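# Place the carton on the raised block with suction

## Task

Set the carton down on top of the raised block so no part of it overhangs any edge of the block. It must stay there by itself after the robot lets go, so anything only the tool is holding in place does not count. When done, release the carton and move the tool away from it.

## Robot and tools

ROBOT. There is one arm with six joints (waist, shoulder, elbow, forearm roll, wrist pitch, wrist roll) and a vacuum tool on the end. The reference point, called the cup point, is the center of the rims of the tool's four suction cups when they are not pressed against anything. The cups point along the cup point's +z axis. In the cup point's own axes, the cups are at x = -35 and +35 mm. The pair at y = -70 mm belongs to channel a and the pair at y = +70 mm to channel b. The tool reaches 148 mm to each side along its y axis.

FRAMES. Result lines use the scene frame. Its origin is on the table top directly below the arm's base, +z is up, and +y is to the left when facing along +x. end_effector_position is in metres and end_effector_quat_wxyz is the orientation. Velocities are in m/s and rad/s. The base may be slightly tilted, and the printed position gets less accurate at long reach. Motion commands are expressed in the cup point's own axes, not the scene frame.

ROW FORMAT. Every motion command uses one row of 8 numbers, each from -1 to 1, in this order: dx, dy, dz, rx, ry, rz, suction_a, suction_b. The first six are an offset, not a pose. They are measured in the cup point's axes from the cup point pose in the most recent result that reported it. Before any result in the scene has shown it, or for a second call inside one reply, they are measured from where the robot is when the action begins. A value of 1.0 equals 0.6 m for dx, dy, dz and 180 degrees for rx, ry, rz; the three rotation numbers form one rotation vector. All zeros means going back to that reference pose, so do not use it as a pause. The last two numbers set vacuum per channel: 1 is full vacuum (about 75 kPa below ambient), smaller values give that fraction, and 0.01 or less switches the channel off. Each channel keeps its last setting.

execute_actions takes "actions", a list with no entry, one action or one wait, plus an optional "pictures" boolean. An empty list sends nothing and returns the state with pictures. An action is {"rows": [...], "steps": n}: 1 to 15 rows, n from 1 to 15 (default 15), at least 9 steps, each step 1/30 s. Row i is applied at step i, and the last row repeats for the remaining steps. Every row is counted from the same reference pose, not from the row before. A wait is {"steps": n} with n up to 300, counted from the previous result, so your reply time is included. A rejected call sends nothing.

move takes "target" (one 8-number row as above, offset from the same reference) and optional "speed" in m/s from 0.002 to 0.5 (default 0.25; turning is capped at twice that many rad/s). It drives the cup point along a straight path lasting 0.5 to 10 s; a path needing longer stops early. It does not slow for obstacles, and the arm can lag, drift or overshoot the speed, especially near full stretch. The suction values are sent at the start. The result adds a move: line with the outcome (done, off_target, moving, held, fault) and any limits that acted (paced means the pose was clipped; held means safety checks blocked some steps, after which the arm can jump ahead fast), and the distance from target.

wait takes "seconds" from 0 to 10 and sends nothing new.

zoom_image takes "camera" (cam_head_left, cam_head_right, cam_high, cam_low, cam_wrist) and "region" [x0, y0, x1, y1] in image pixels, origin top-left, at most 504 by 504. All images are 896x504. Calibration (K, distortion, T_world_to_cam) is given per camera and can be off by a few degrees and millimetres.

finished_scene takes "scene", the current scene number. It cannot be undone and reports whether the goal was met.

TIMING. Each step, the commanded pose is clipped to within 70 mm and 16 degrees of the measured pose, so a far target may need several actions; afterward the arm only continues to the last clipped pose. Results of execute_actions actions are captured 9 steps before the end, and those steps run while you think. The "Hand target" line appears only when nothing is held back. HELD marks steps where the clearance check blocked your row; "pose unreachable" says the check altered or blocked the command.

SUCTION. Turn a channel on and press both its cups fully flat onto a smooth face of the carton; edges, seams or holes under a cup leak. One pump feeds both channels, and a channel with an uncovered cup steals all flow from the other. suction_measured_a/b show the vacuum reached (near 0 means no seal; a good seal sits up to 0.17 below the command, 0.27 with both on). part_present_a/b switch to 1 at 0.54 and back to 0 below 0.49. A held object rides up to about 12 mm nearer the tool. To release, lower the carton until it rests on the block, switch both channels off, then lift at least 15 mm. A cup sealed to the table pins the tool; switch that channel off.

CAUTIONS. The arm is stiff: aiming even slightly past a firm contact can trigger a fault, and faster contact hits harder. Contact torque at a joint limit (waist/shoulder 312, elbow 147, wrist joints 41.4 N m) or 144 N external force stops the arm for 10 s. Holding loads heats motors; a MOTOR HOT warning precedes a forced stop. Loose objects may occasionally be bumped by something else. Never drop, slam or knock anything off the table, and move smoothly.

Each tool is called after "Emit:" as name(argument=value, ...), one argument or row to a line, values as JSON.

## Session

Emit:
execute_actions(
  actions=[],
)

Scene clock: 0.00 s of 5300.00 s.
end_effector_position=(+0.6559, +0.0033, +0.5350) suction_measured_a=0.00 part_present_a=0 suction_measured_b=0.00 part_present_b=0 end_effector_quat_wxyz=(-0.008, +0.704, +0.710, -0.002) end_effector_velocity=(+0.000, +0.000, -0.001) end_effector_angular_velocity=(+0.000, +0.001, +0.000)
Joint positions: [-0.053  0.15   1.528  0.001  1.463  1.518]
Joint velocities: [ 0.     0.001 -0.     0.    -0.     0.   ]
Joint torques (N m, as the joint torque sensors report them, + toward a larger angle): no reading
Flange force (N, the push that the arm receives, along the end effector's own x y z axes): no reading
Hand target: +0.656, +0.003, +0.535; -0.008, +0.704, +0.710, -0.002

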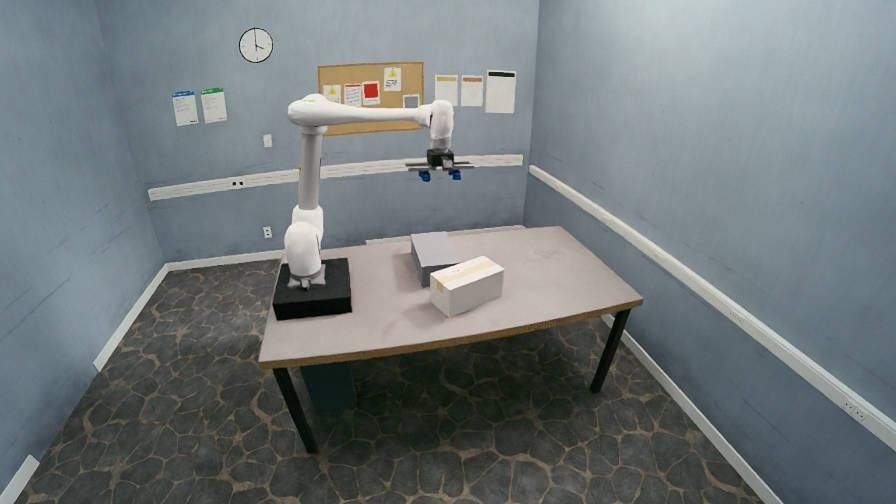

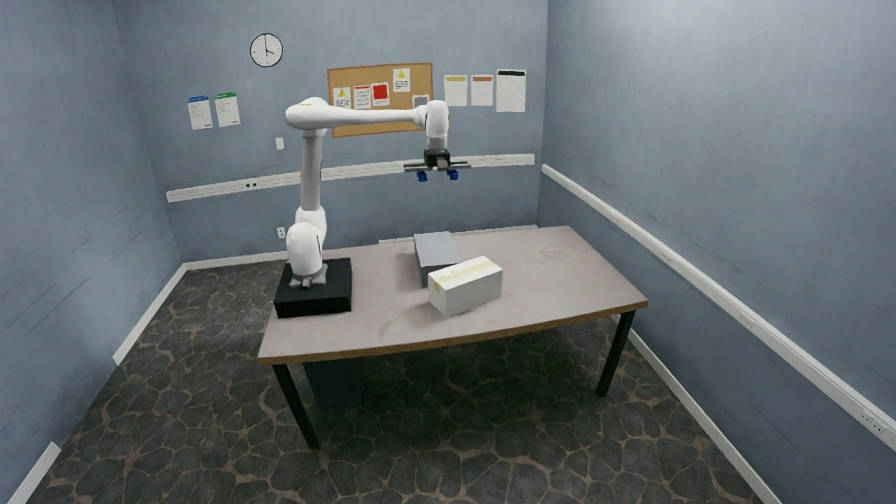

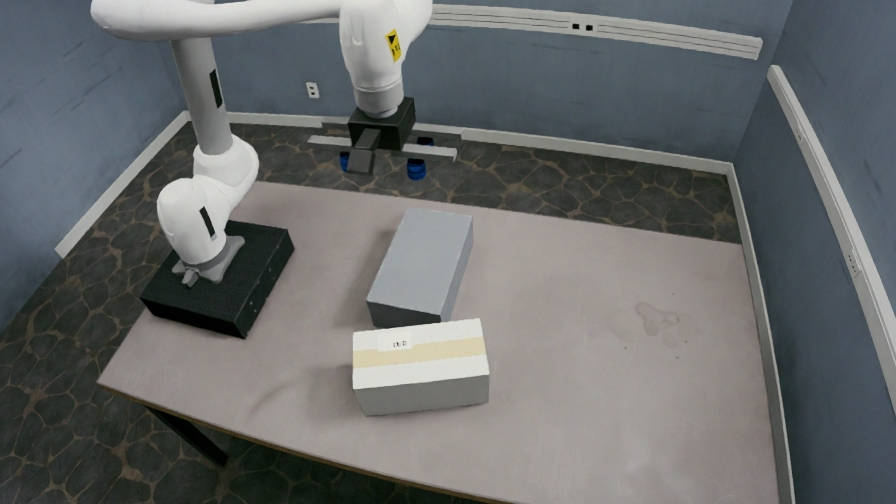

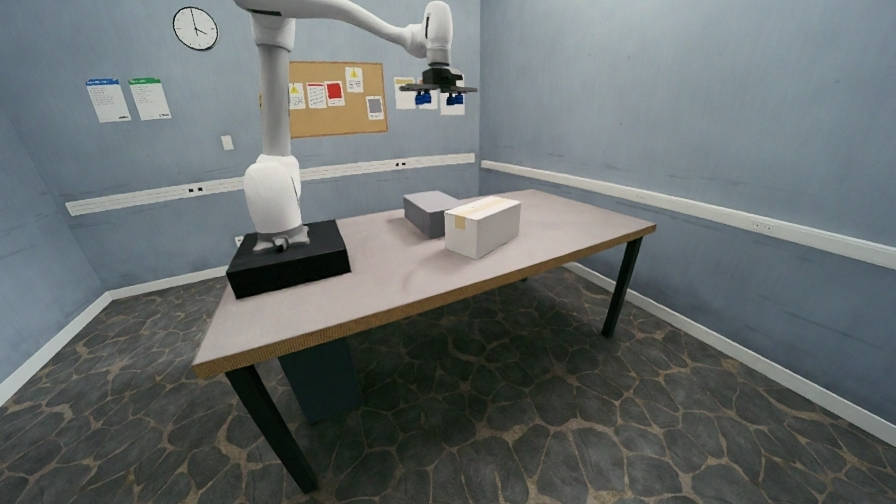

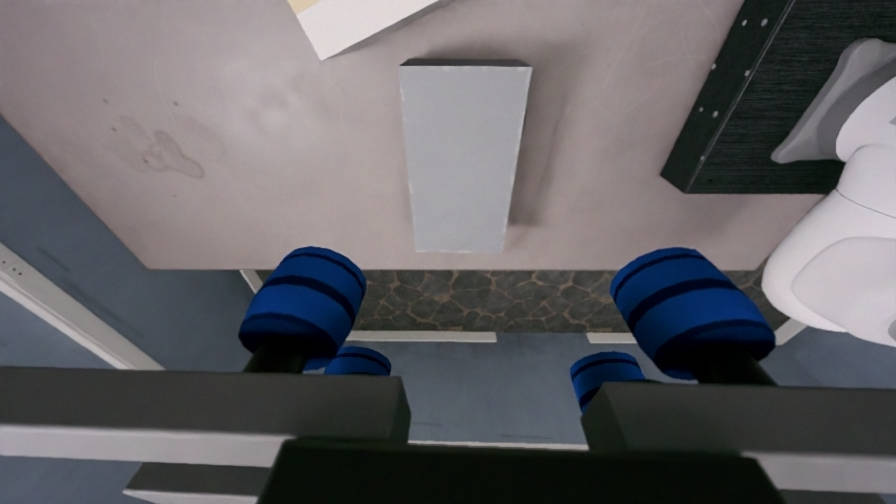

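Emit:
zoom_image(
  camera="cam_high",
  region=[320, 190, 560, 430],
)

Emit:
zoom_image(
  camera="cam_low",
  region=[390, 170, 540, 270],
)

Region (320, 190, 560, 430) of cam_high's 896x504 image, scaled by 2.100, with more detail than that image has.

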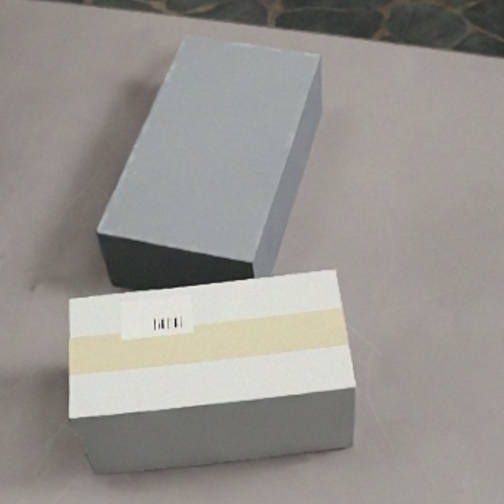

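Region (390, 170, 540, 270) of cam_low's 896x504 image, scaled by 3.360, with more detail than that image has.

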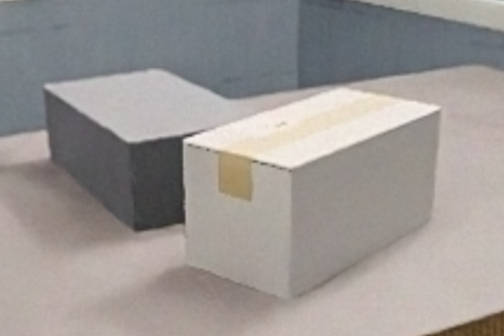

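Emit:
move(
  target=[-0.315,0.133,0.52,0,0,-0.106,0,0],
  speed=0.35,
)

Scene clock: 3.10 s of 5300.00 s.
end_effector_position=(+0.7333, -0.1823, +0.2207) suction_measured_a=0.00 part_present_a=0 suction_measured_b=0.00 part_present_b=0 end_effector_quat_wxyz=(-0.008, +0.576, +0.817, -0.001) end_effector_velocity=(+0.000, -0.001, -0.001) end_effector_angular_velocity=(+0.000, +0.000, -0.000)
Joint positions: [-0.299  0.48   1.675  0.001  0.986  0.939]
Joint velocities: [-0.001  0.001 -0.001  0.    -0.001 -0.001]
Joint torques (N m, as the joint torque sensors report them, + toward a larger angle): [  2.47 -88.95 -37.66   3.83   0.04   0.91]
Flange force (N, the push that the arm receives, along the end effector's own x y z axes): [-2.2 -2.3 -0.7]
Hand target: +0.733, -0.182, +0.221; -0.008, +0.576, +0.817, -0.001
Off the commanded pose: 0.001 m, 0 deg.
Kept back: nothing.
move: done
camera_calibration (this result's frames):
cam_wrist: T_world_to_cam=[[-0.951977, -0.305741, -0.0162092, 0.659836], [-0.243964, 0.725506, 0.643524, 0.206444], [-0.184992, 0.616574, -0.765254, 0.556659], [0, 0, 0, 1]] pos_world=[0.781491, -0.291259, 0.30383]

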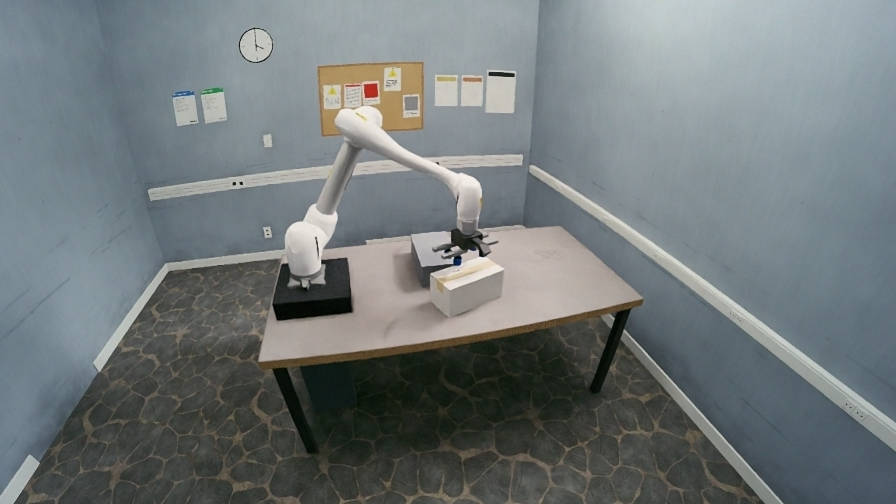

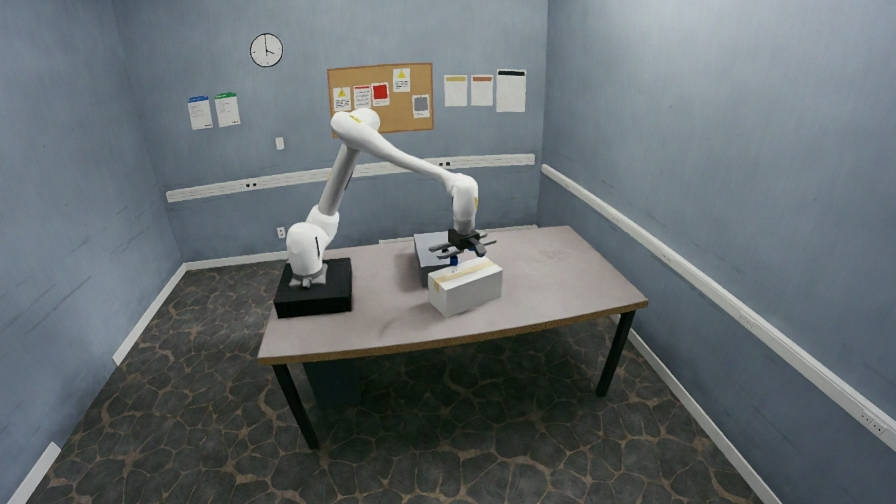

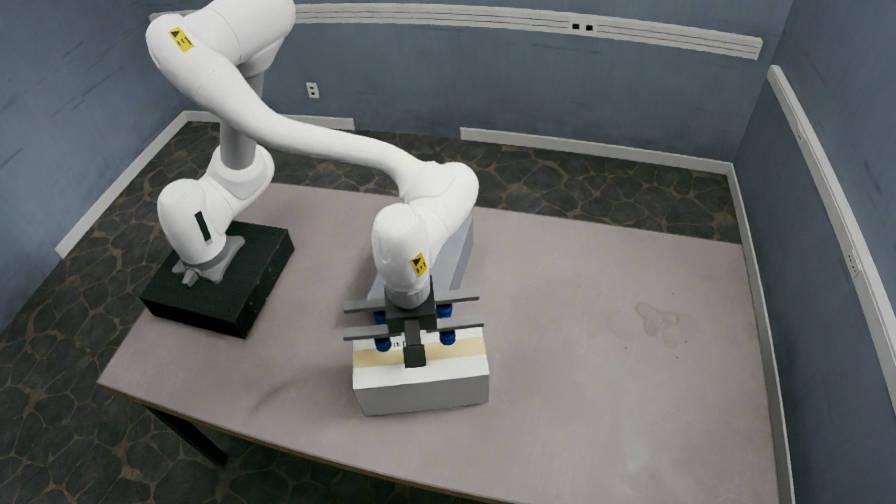

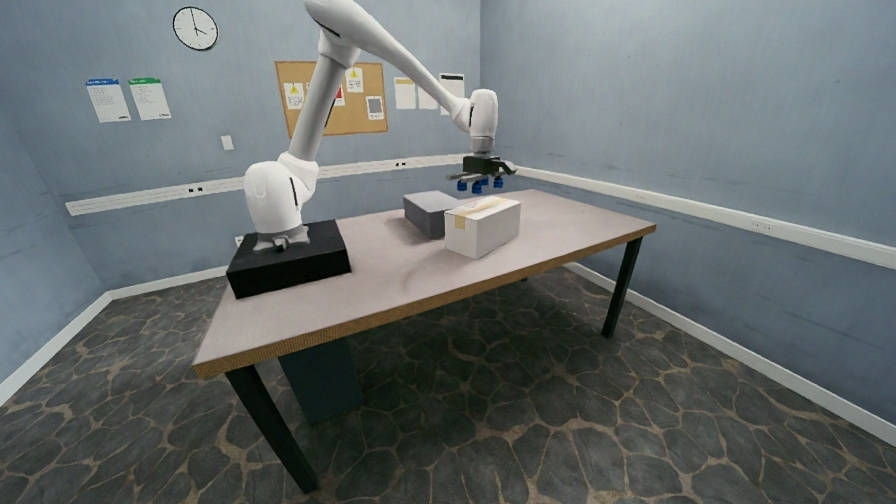

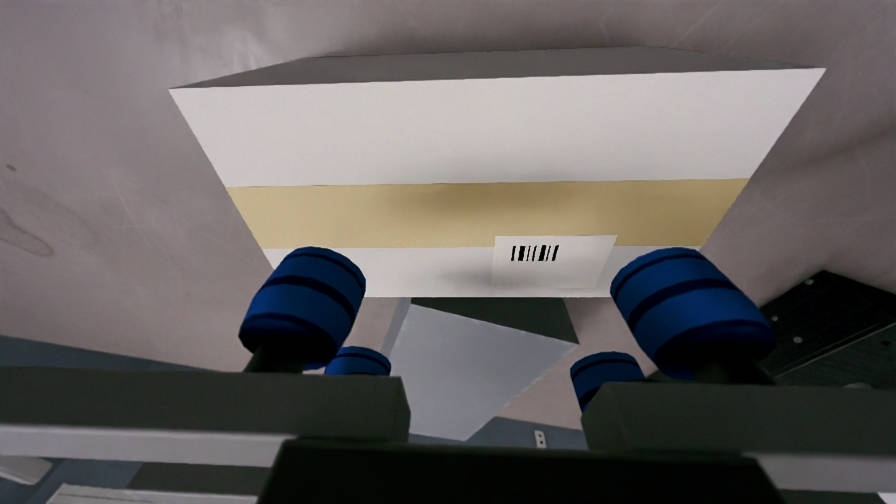

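Emit:
move(
  target=[-0.025,-0.011,0.123,0,0,0,1,1],
  speed=0.06,
)

Scene clock: 5.27 s of 5300.00 s.
end_effector_position=(+0.7310, -0.1981, +0.1466) suction_measured_a=0.43 part_present_a=0 suction_measured_b=0.43 part_present_b=0 end_effector_quat_wxyz=(-0.008, +0.576, +0.817, -0.001) end_effector_velocity=(+0.000, +0.001, -0.001) end_effector_angular_velocity=(+0.000, +0.000, +0.001)
Joint positions: [-0.32   0.556  1.713  0.001  0.873  0.918]
Joint velocities: [ 0.001  0.002  0.     0.    -0.001 -0.001]
Joint torques (N m, as the joint torque sensors report them, + toward a larger angle): [   0.02 -102.68  -41.12    3.08   -0.27    0.66]
Flange force (N, the push that the arm receives, along the end effector's own x y z axes): [1.1 -1.2 14.0]
Hand target: +0.731, -0.198, +0.147; -0.008, +0.576, +0.817, -0.001
Off the commanded pose: 0.000 m, 0 deg.
Kept back: nothing.
move: done
camera_calibration (this result's frames):
cam_wrist: T_world_to_cam=[[-0.952024, -0.305612, -0.0158494, 0.651611], [-0.243618, 0.725524, 0.643634, 0.264748], [-0.185203, 0.616617, -0.765169, 0.509437], [0, 0, 0, 1]] pos_world=[0.779196, -0.307068, 0.229733]

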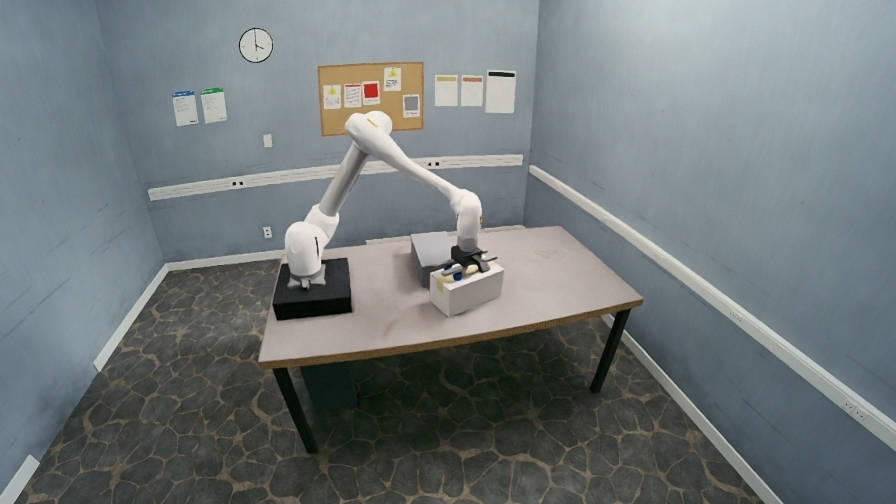

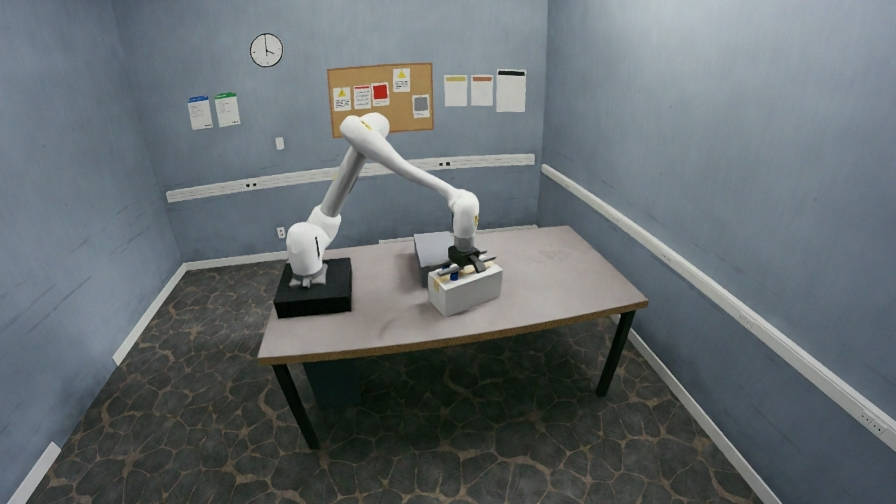

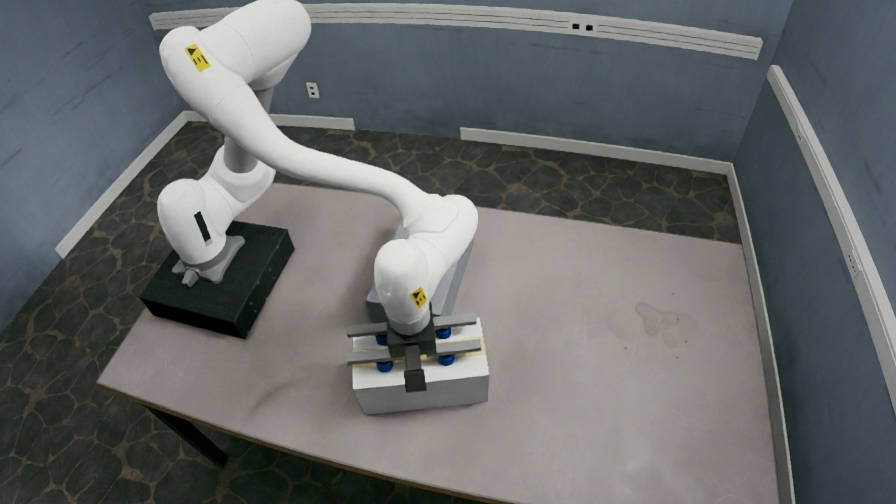

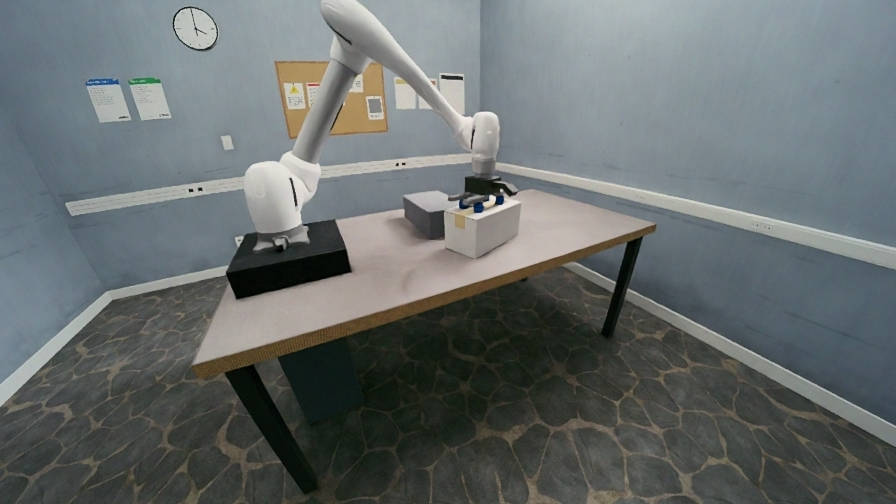

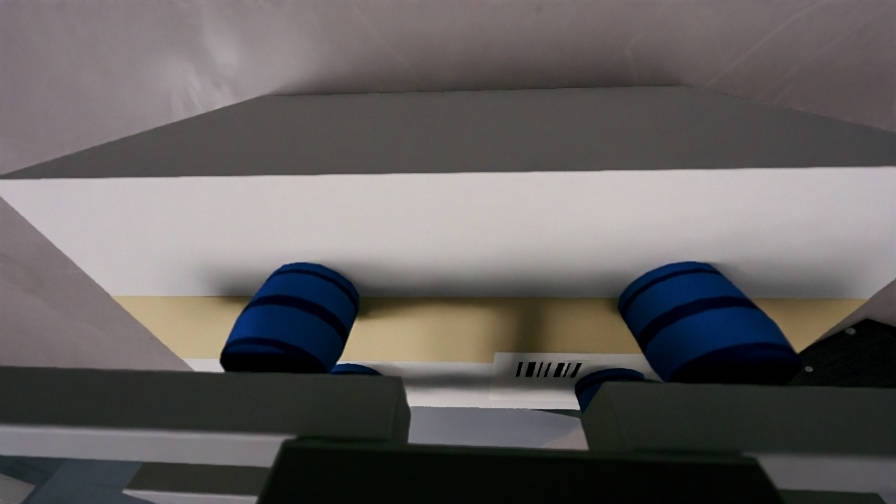

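Well centred. Lift.

Emit:
move(
  target=[0,0,-0.26,0,0,0,1,1],
  speed=0.15,
)

Scene clock: 6.93 s of 5300.00 s.
end_effector_position=(+0.7332, -0.1993, +0.3024) suction_measured_a=0.78 part_present_a=1 suction_measured_b=0.78 part_present_b=1 end_effector_quat_wxyz=(-0.008, +0.576, +0.817, -0.001) end_effector_velocity=(+0.000, +0.000, +0.002) end_effector_angular_velocity=(-0.000, -0.001, +0.000)
Joint positions: [-0.32   0.419  1.602  0.001  1.121  0.918]
Joint velocities: [ 0.    -0.001 -0.001 -0.     0.002 -0.   ]
Joint torques (N m, as the joint torque sensors report them, + toward a larger angle): [  1.44 -98.9  -49.52   3.87  -0.18   0.64]
Flange force (N, the push that the arm receives, along the end effector's own x y z axes): [-0.6 -1.9 16.0]
Hand target: +0.733, -0.199, +0.303; -0.008, +0.576, +0.817, -0.001
Off the commanded pose: 0.000 m, 0 deg.
Kept back: nothing.
move: done
camera_calibration (this result's frames):
cam_wrist: T_world_to_cam=[[-0.951959, -0.305815, -0.0158462, 0.655726], [-0.243747, 0.725395, 0.64373, 0.165874], [-0.185368, 0.616667, -0.765088, 0.629914], [0, 0, 0, 1]] pos_world=[0.781422, -0.308241, 0.385553]

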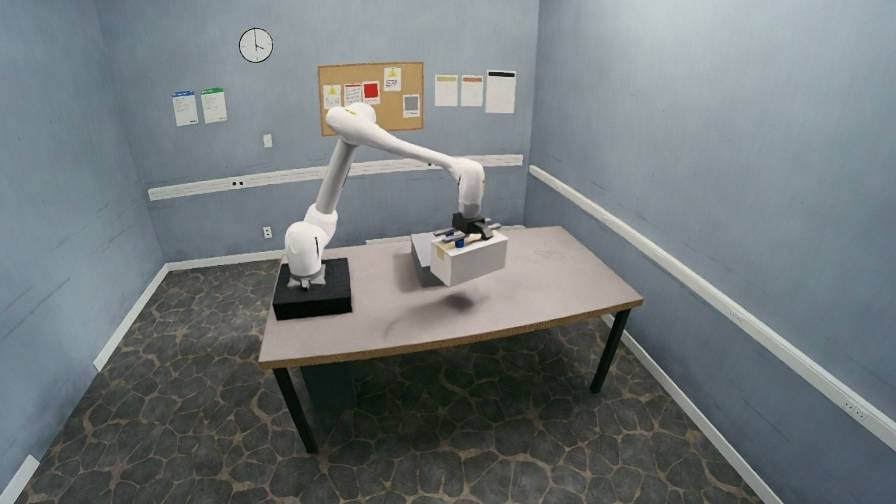

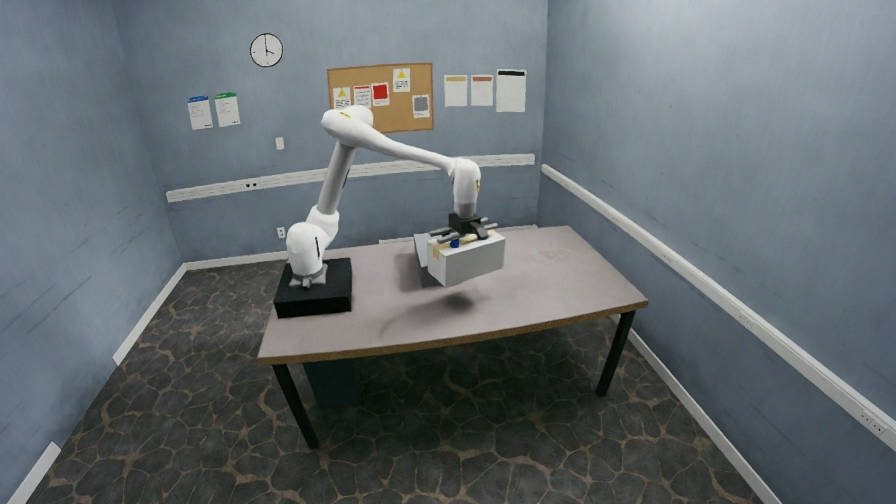

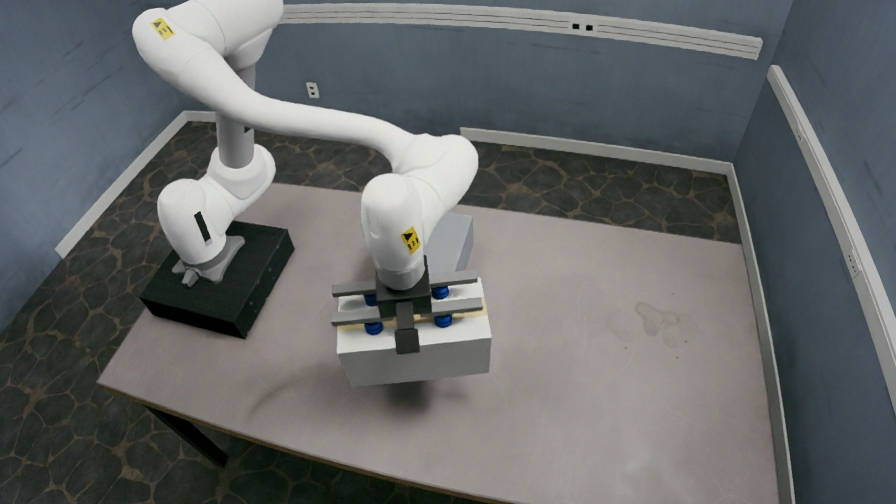

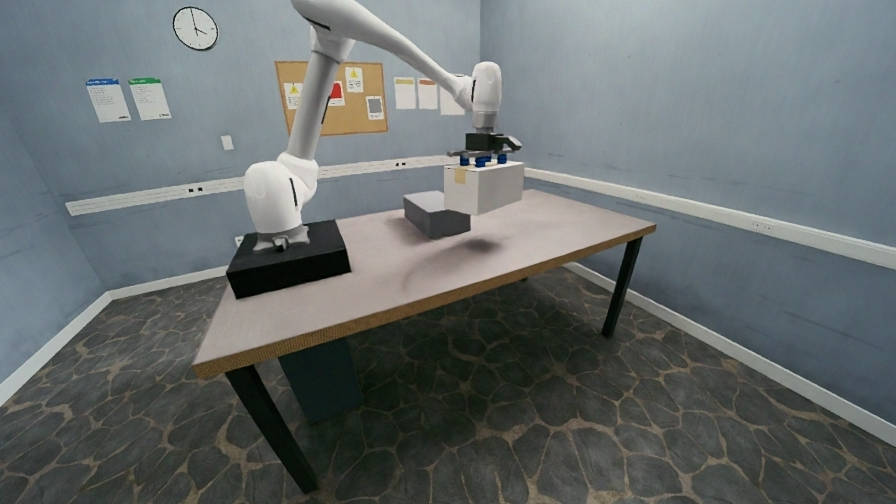

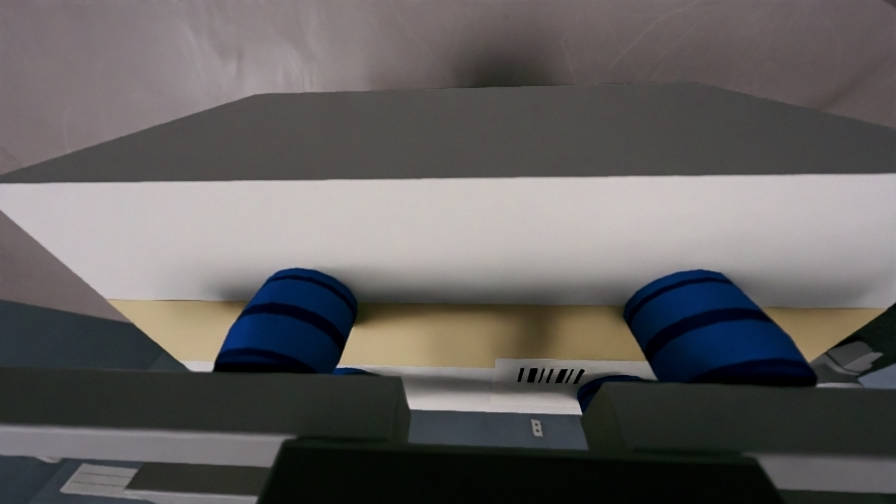

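Emit:
move(
  target=[0.555,0.052,0.03,0,0,-0.386,1,1],
  speed=0.3,
)

Scene clock: 9.63 s of 5300.00 s.
end_effector_position=(+0.6502, +0.1246, +0.2882) suction_measured_a=0.78 part_present_a=1 suction_measured_b=0.78 part_present_b=1 end_effector_quat_wxyz=(-0.007, +0.008, +1.000, +0.004) end_effector_velocity=(-0.000, +0.001, -0.001) end_effector_angular_velocity=(-0.000, +0.001, +0.003)
Joint positions: [0.13  0.294 1.819 0.001 1.029 0.156]
Joint velocities: [ 0.001  0.001  0.     0.    -0.    -0.001]
Joint torques (N m, as the joint torque sensors report them, + toward a larger angle): [  1.   -84.44 -47.39   3.9   -0.21   0.46]
Flange force (N, the push that the arm receives, along the end effector's own x y z axes): [-2.2 -0.1 18.7]
Hand target: +0.650, +0.125, +0.288; -0.007, +0.008, +1.000, +0.004
Off the commanded pose: 0.001 m, 0 deg.
Kept back: nothing.
move: done
camera_calibration (this result's frames):
cam_wrist: T_world_to_cam=[[-0.047703, -0.998243, -0.035151, 0.179447], [-0.763773, 0.0137742, 0.645338, 0.34619], [-0.64372, 0.057632, -0.763088, 0.771043], [0, 0, 0, 1]] pos_world=[0.769306, 0.129926, 0.371272]

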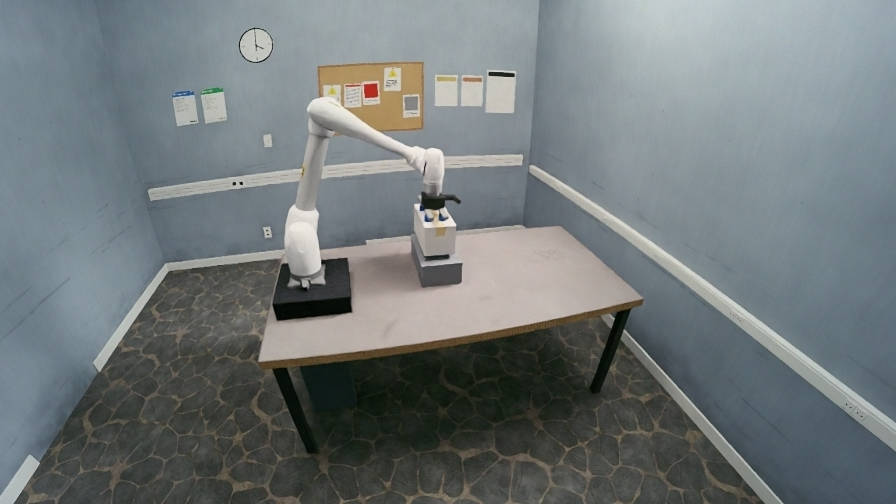

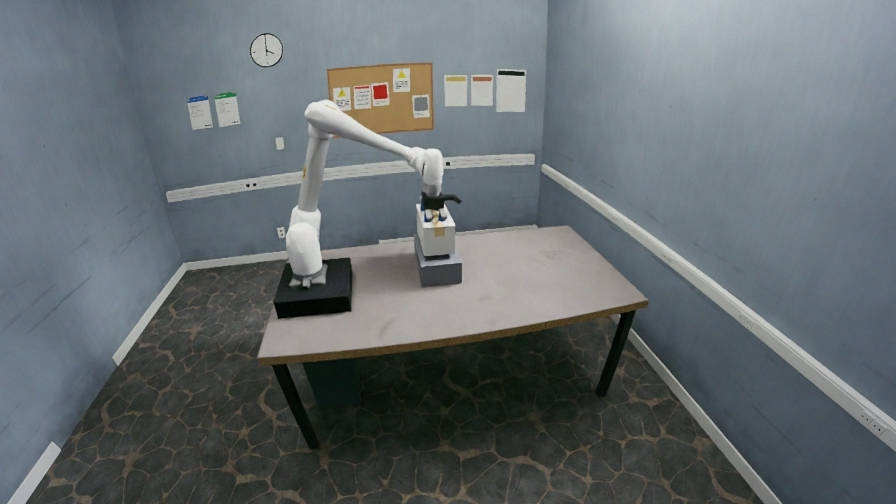

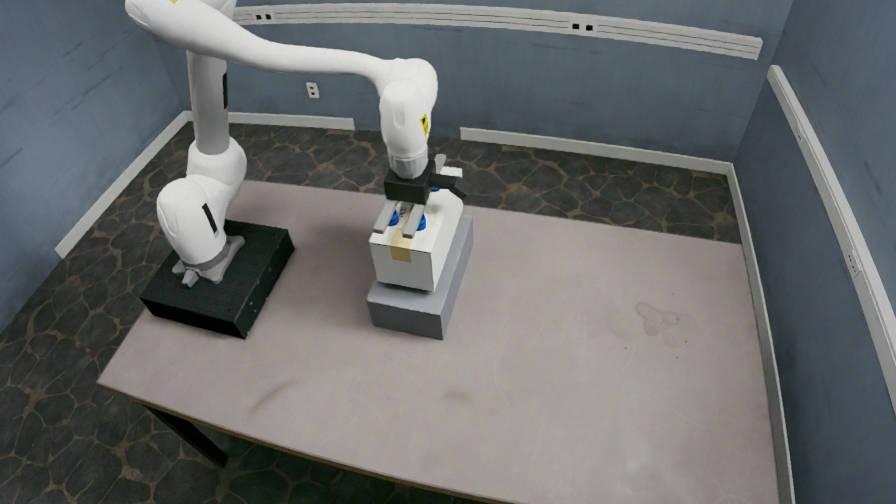

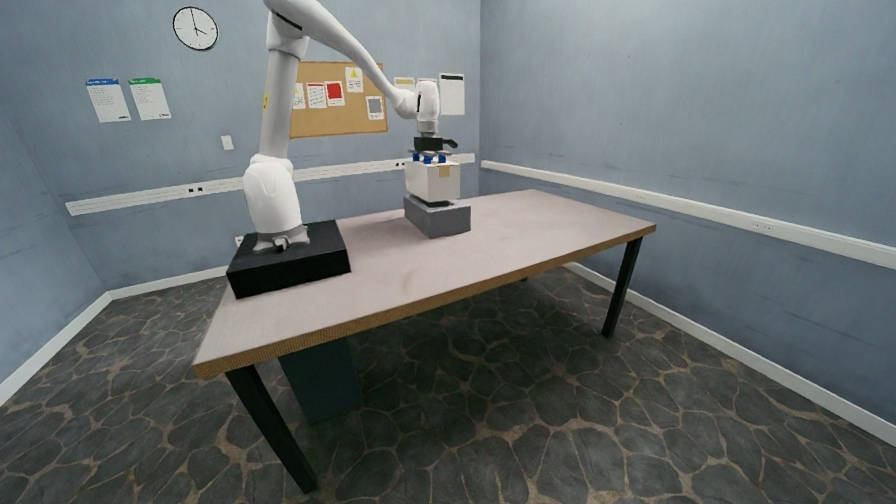

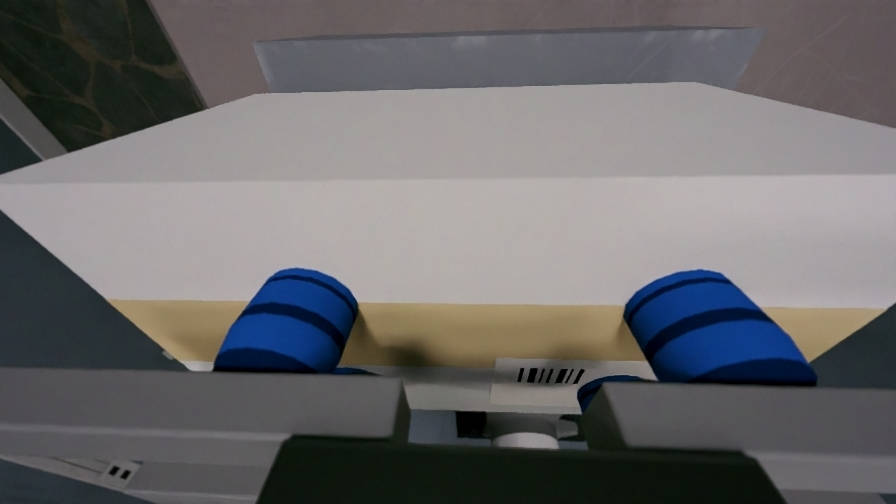

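Emit:
move(
  target=[-0.013,-0.037,0.04,0,0,0,1,1],
  speed=0.05,
)

Emit:
zoom_image(
  camera="cam_low",
  region=[390, 140, 500, 250],
)

Scene clock: 11.03 s of 5300.00 s.
end_effector_position=(+0.6574, +0.1025, +0.2640) suction_measured_a=0.78 part_present_a=1 suction_measured_b=0.78 part_present_b=1 end_effector_quat_wxyz=(-0.007, +0.008, +1.000, +0.004) end_effector_velocity=(+0.000, -0.001, -0.000) end_effector_angular_velocity=(+0.000, +0.000, -0.000)
Joint positions: [0.095 0.32  1.833 0.001 0.989 0.121]
Joint velocities: [-0.001  0.     0.     0.    -0.    -0.001]
Joint torques (N m, as the joint torque sensors report them, + toward a larger angle): [  1.58 -84.03 -46.19   3.65  -0.15   0.33]
Flange force (N, the push that the arm receives, along the end effector's own x y z axes): [1.6 -1.4 16.0]
Hand target: +0.657, +0.103, +0.264; -0.007, +0.008, +1.000, +0.004
Off the commanded pose: 0.000 m, 0 deg.
Kept back: nothing.
move: done
camera_calibration (this result's frames):
cam_wrist: T_world_to_cam=[[-0.0476819, -0.998247, -0.0350555, 0.156843], [-0.763812, 0.0138232, 0.645291, 0.367606], [-0.643675, 0.0575445, -0.763132, 0.758398], [0, 0, 0, 1]] pos_world=[0.776423, 0.107845, 0.347043]

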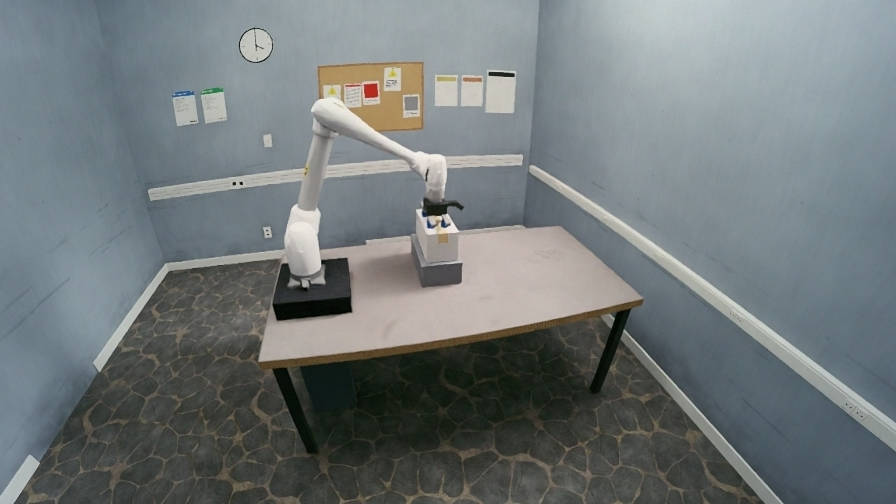

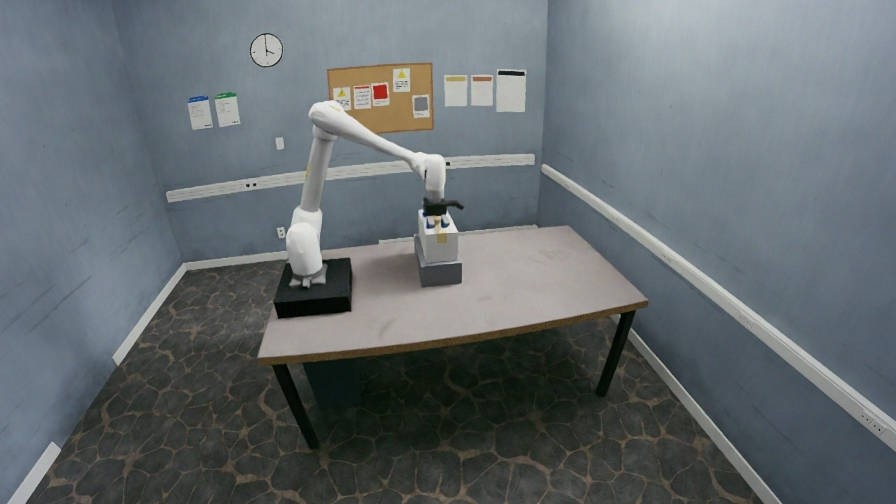

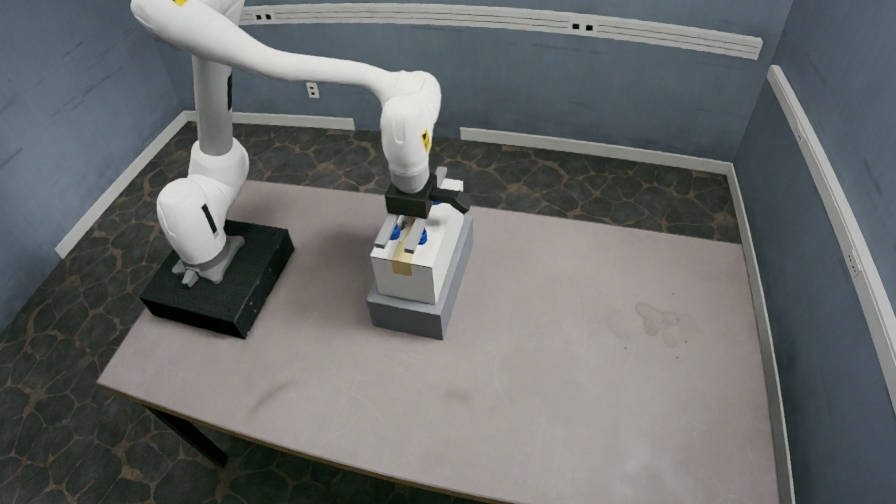

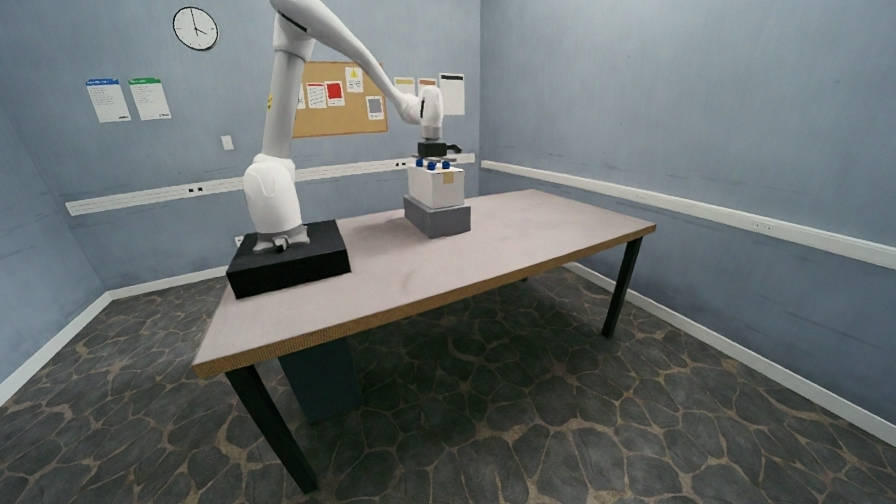

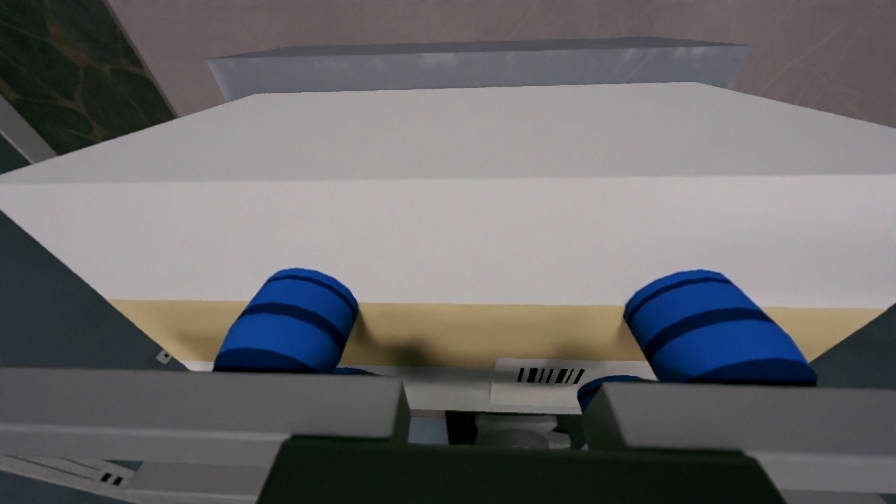

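Region (390, 140, 500, 250) of cam_low's 896x504 image, scaled by 4.582, with more detail than that image has.

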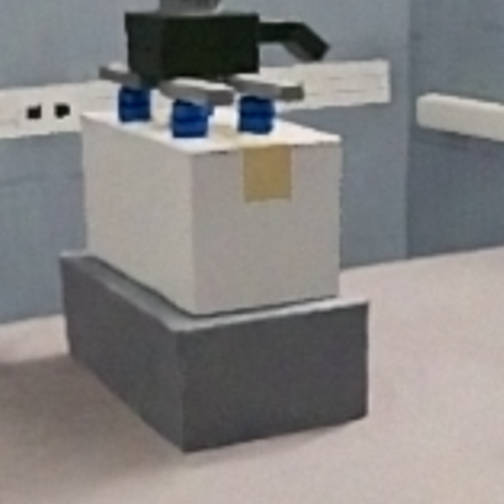

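Close; descend in small steps.

Emit:
execute_actions(
  actions=[
    {"rows":[[0,0,0.002,0,0,0,1,1],[0,0,0.004,0,0,0,1,1],[0,0,0.006,0,0,0,1,1],[0,0,0.008,0,0,0,1,1]],"steps":15},
  ],
)

Emit:
execute_actions(
  actions=[
    {"steps":12},
  ],
)

Scene clock: 11.47 s of 5300.00 s.
end_effector_position=(+0.6575, +0.1026, +0.2607) suction_measured_a=0.78 part_present_a=1 suction_measured_b=0.78 part_present_b=1 end_effector_quat_wxyz=(-0.007, +0.008, +1.000, +0.004) end_effector_velocity=(+0.000, +0.000, -0.010) end_effector_angular_velocity=(+0.001, -0.006, +0.001)
Joint positions: [0.095 0.323 1.835 0.001 0.982 0.121]
Joint velocities: [ 0.     0.008  0.011 -0.    -0.025 -0.   ]
Joint torques (N m, as the joint torque sensors report them, + toward a larger angle): [ -7.79 -41.12 -25.85   6.07  -3.23  -1.07]
Flange force (N, the push that the arm receives, along the end effector's own x y z axes): [23.4 12.0 -49.5]
Steps of this call (steps 1 to 7: nothing new was sent; steps 8 to 13: the first 6 steps of this action). Readings (end_effector_position | what the end effector reports):
8: (+0.6574, +0.1025, +0.2639) | suction_measured_a=0.78 part_present_a=1 suction_measured_b=0.78 part_present_b=1
9: (+0.6574, +0.1025, +0.2636) | suction_measured_a=0.78 part_present_a=1 suction_measured_b=0.78 part_present_b=1
11: (+0.6573, +0.1025, +0.2619) | suction_measured_a=0.78 part_present_a=1 suction_measured_b=0.78 part_present_b=1
13: the state above

Scene clock: 11.87 s of 5300.00 s.
end_effector_position=(+0.6573, +0.1026, +0.2595) suction_measured_a=0.78 part_present_a=1 suction_measured_b=0.78 part_present_b=1 end_effector_quat_wxyz=(-0.007, +0.008, +1.000, +0.004) end_effector_velocity=(-0.000, +0.000, -0.001) end_effector_angular_velocity=(-0.000, +0.001, +0.000)
Joint positions: [0.095 0.324 1.837 0.001 0.98  0.121]
Joint velocities: [ 0.001  0.001  0.    -0.     0.     0.001]
Joint torques (N m, as the joint torque sensors report them, + toward a larger angle): [-18.7   16.93   1.44   5.91  -7.35  -1.97]
Flange force (N, the push that the arm receives, along the end effector's own x y z axes): [47.5 25.4 -129.8]
Hand target: +0.657, +0.103, +0.259; -0.007, +0.008, +1.000, +0.004
Off the commanded pose: 0.000 m, 0 deg.
Kept back: nothing.
Steps of this call (steps 1 to 9: the last 9 steps of your previous action; steps 10 to 12: nothing new was sent). Readings (end_effector_position | what the end effector reports):
1: (+0.6575, +0.1026, +0.2604) | suction_measured_a=0.78 part_present_a=1 suction_measured_b=0.78 part_present_b=1
2: (+0.6575, +0.1026, +0.2602) | suction_measured_a=0.78 part_present_a=1 suction_measured_b=0.78 part_present_b=1
4: (+0.6574, +0.1026, +0.2600) | suction_measured_a=0.78 part_present_a=1 suction_measured_b=0.78 part_present_b=1
8: (+0.6574, +0.1026, +0.2597) | suction_measured_a=0.78 part_present_a=1 suction_measured_b=0.78 part_present_b=1
12: the state above

Emit:
execute_actions(
  actions=[
    {"rows":[[0,0,-0.005,0,0,0,0,0]],"steps":15},
  ],
)

Emit:
move(
  target=[0,0,-0.2,0,0,0,0,0],
  speed=0.2,
)

Scene clock: 21.97 s of 5300.00 s.
end_effector_position=(+0.6575, +0.1025, +0.2612) suction_measured_a=0.78 part_present_a=1 suction_measured_b=0.78 part_present_b=1 end_effector_quat_wxyz=(-0.006, +0.008, +1.000, +0.004) end_effector_velocity=(+0.000, +0.000, +0.001) end_effector_angular_velocity=(+0.000, -0.002, +0.000)
Joint positions: [0.095 0.322 1.836 0.    0.981 0.121]
Joint velocities: [ 0.    -0.001  0.     0.    -0.    -0.   ]
Joint torques (N m, as the joint torque sensors report them, + toward a larger angle): [  0.04 -55.11 -32.85   7.02  -2.11  -0.78]
Flange force (N, the push that the arm receives, along the end effector's own x y z axes): [14.7 0.5 -25.0]
Hand target: +0.657, +0.103, +0.261; -0.006, +0.008, +1.000, +0.004
Off the commanded pose: 0.001 m, 0 deg.
FORCE FAULT: contact force on the arm reached its limit, and the arm stopped for 10 seconds. The contact can be on any part of the arm, not only on its tool. The arm's remaining commands of this call were not run. The arm holds still and accepts commands again. Move the arm away from the contact; if what it grips holds it there, let go first. Pushing or pulling that hard again can fault the arm again.
Kept back: nothing.
The stop began at step 3 of this call (marked STOPPED below). From that step on the arm followed nothing that you had sent. 15 steps, steps kept back included, did not run and will not run. Nothing is kept back now.
Steps of this call (steps 1 to 2: nothing new was sent; steps 3 to 303: the stop). Readings (end_effector_position | what the end effector reports):
1: (+0.6573, +0.1026, +0.2595) | suction_measured_a=0.78 part_present_a=1 suction_measured_b=0.78 part_present_b=1
2: (+0.6573, +0.1026, +0.2596) | suction_measured_a=0.78 part_present_a=1 suction_measured_b=0.78 part_present_b=1
3: (+0.6575, +0.1026, +0.2603) | suction_measured_a=0.78 part_present_a=1 suction_measured_b=0.78 part_present_b=1 STOPPED
4: (+0.6575, +0.1026, +0.2607) | suction_measured_a=0.78 part_present_a=1 suction_measured_b=0.78 part_present_b=1
8: (+0.6575, +0.1025, +0.2612) | suction_measured_a=0.78 part_present_a=1 suction_measured_b=0.78 part_present_b=1
303: the state above

not run: a fault stop came before this call.


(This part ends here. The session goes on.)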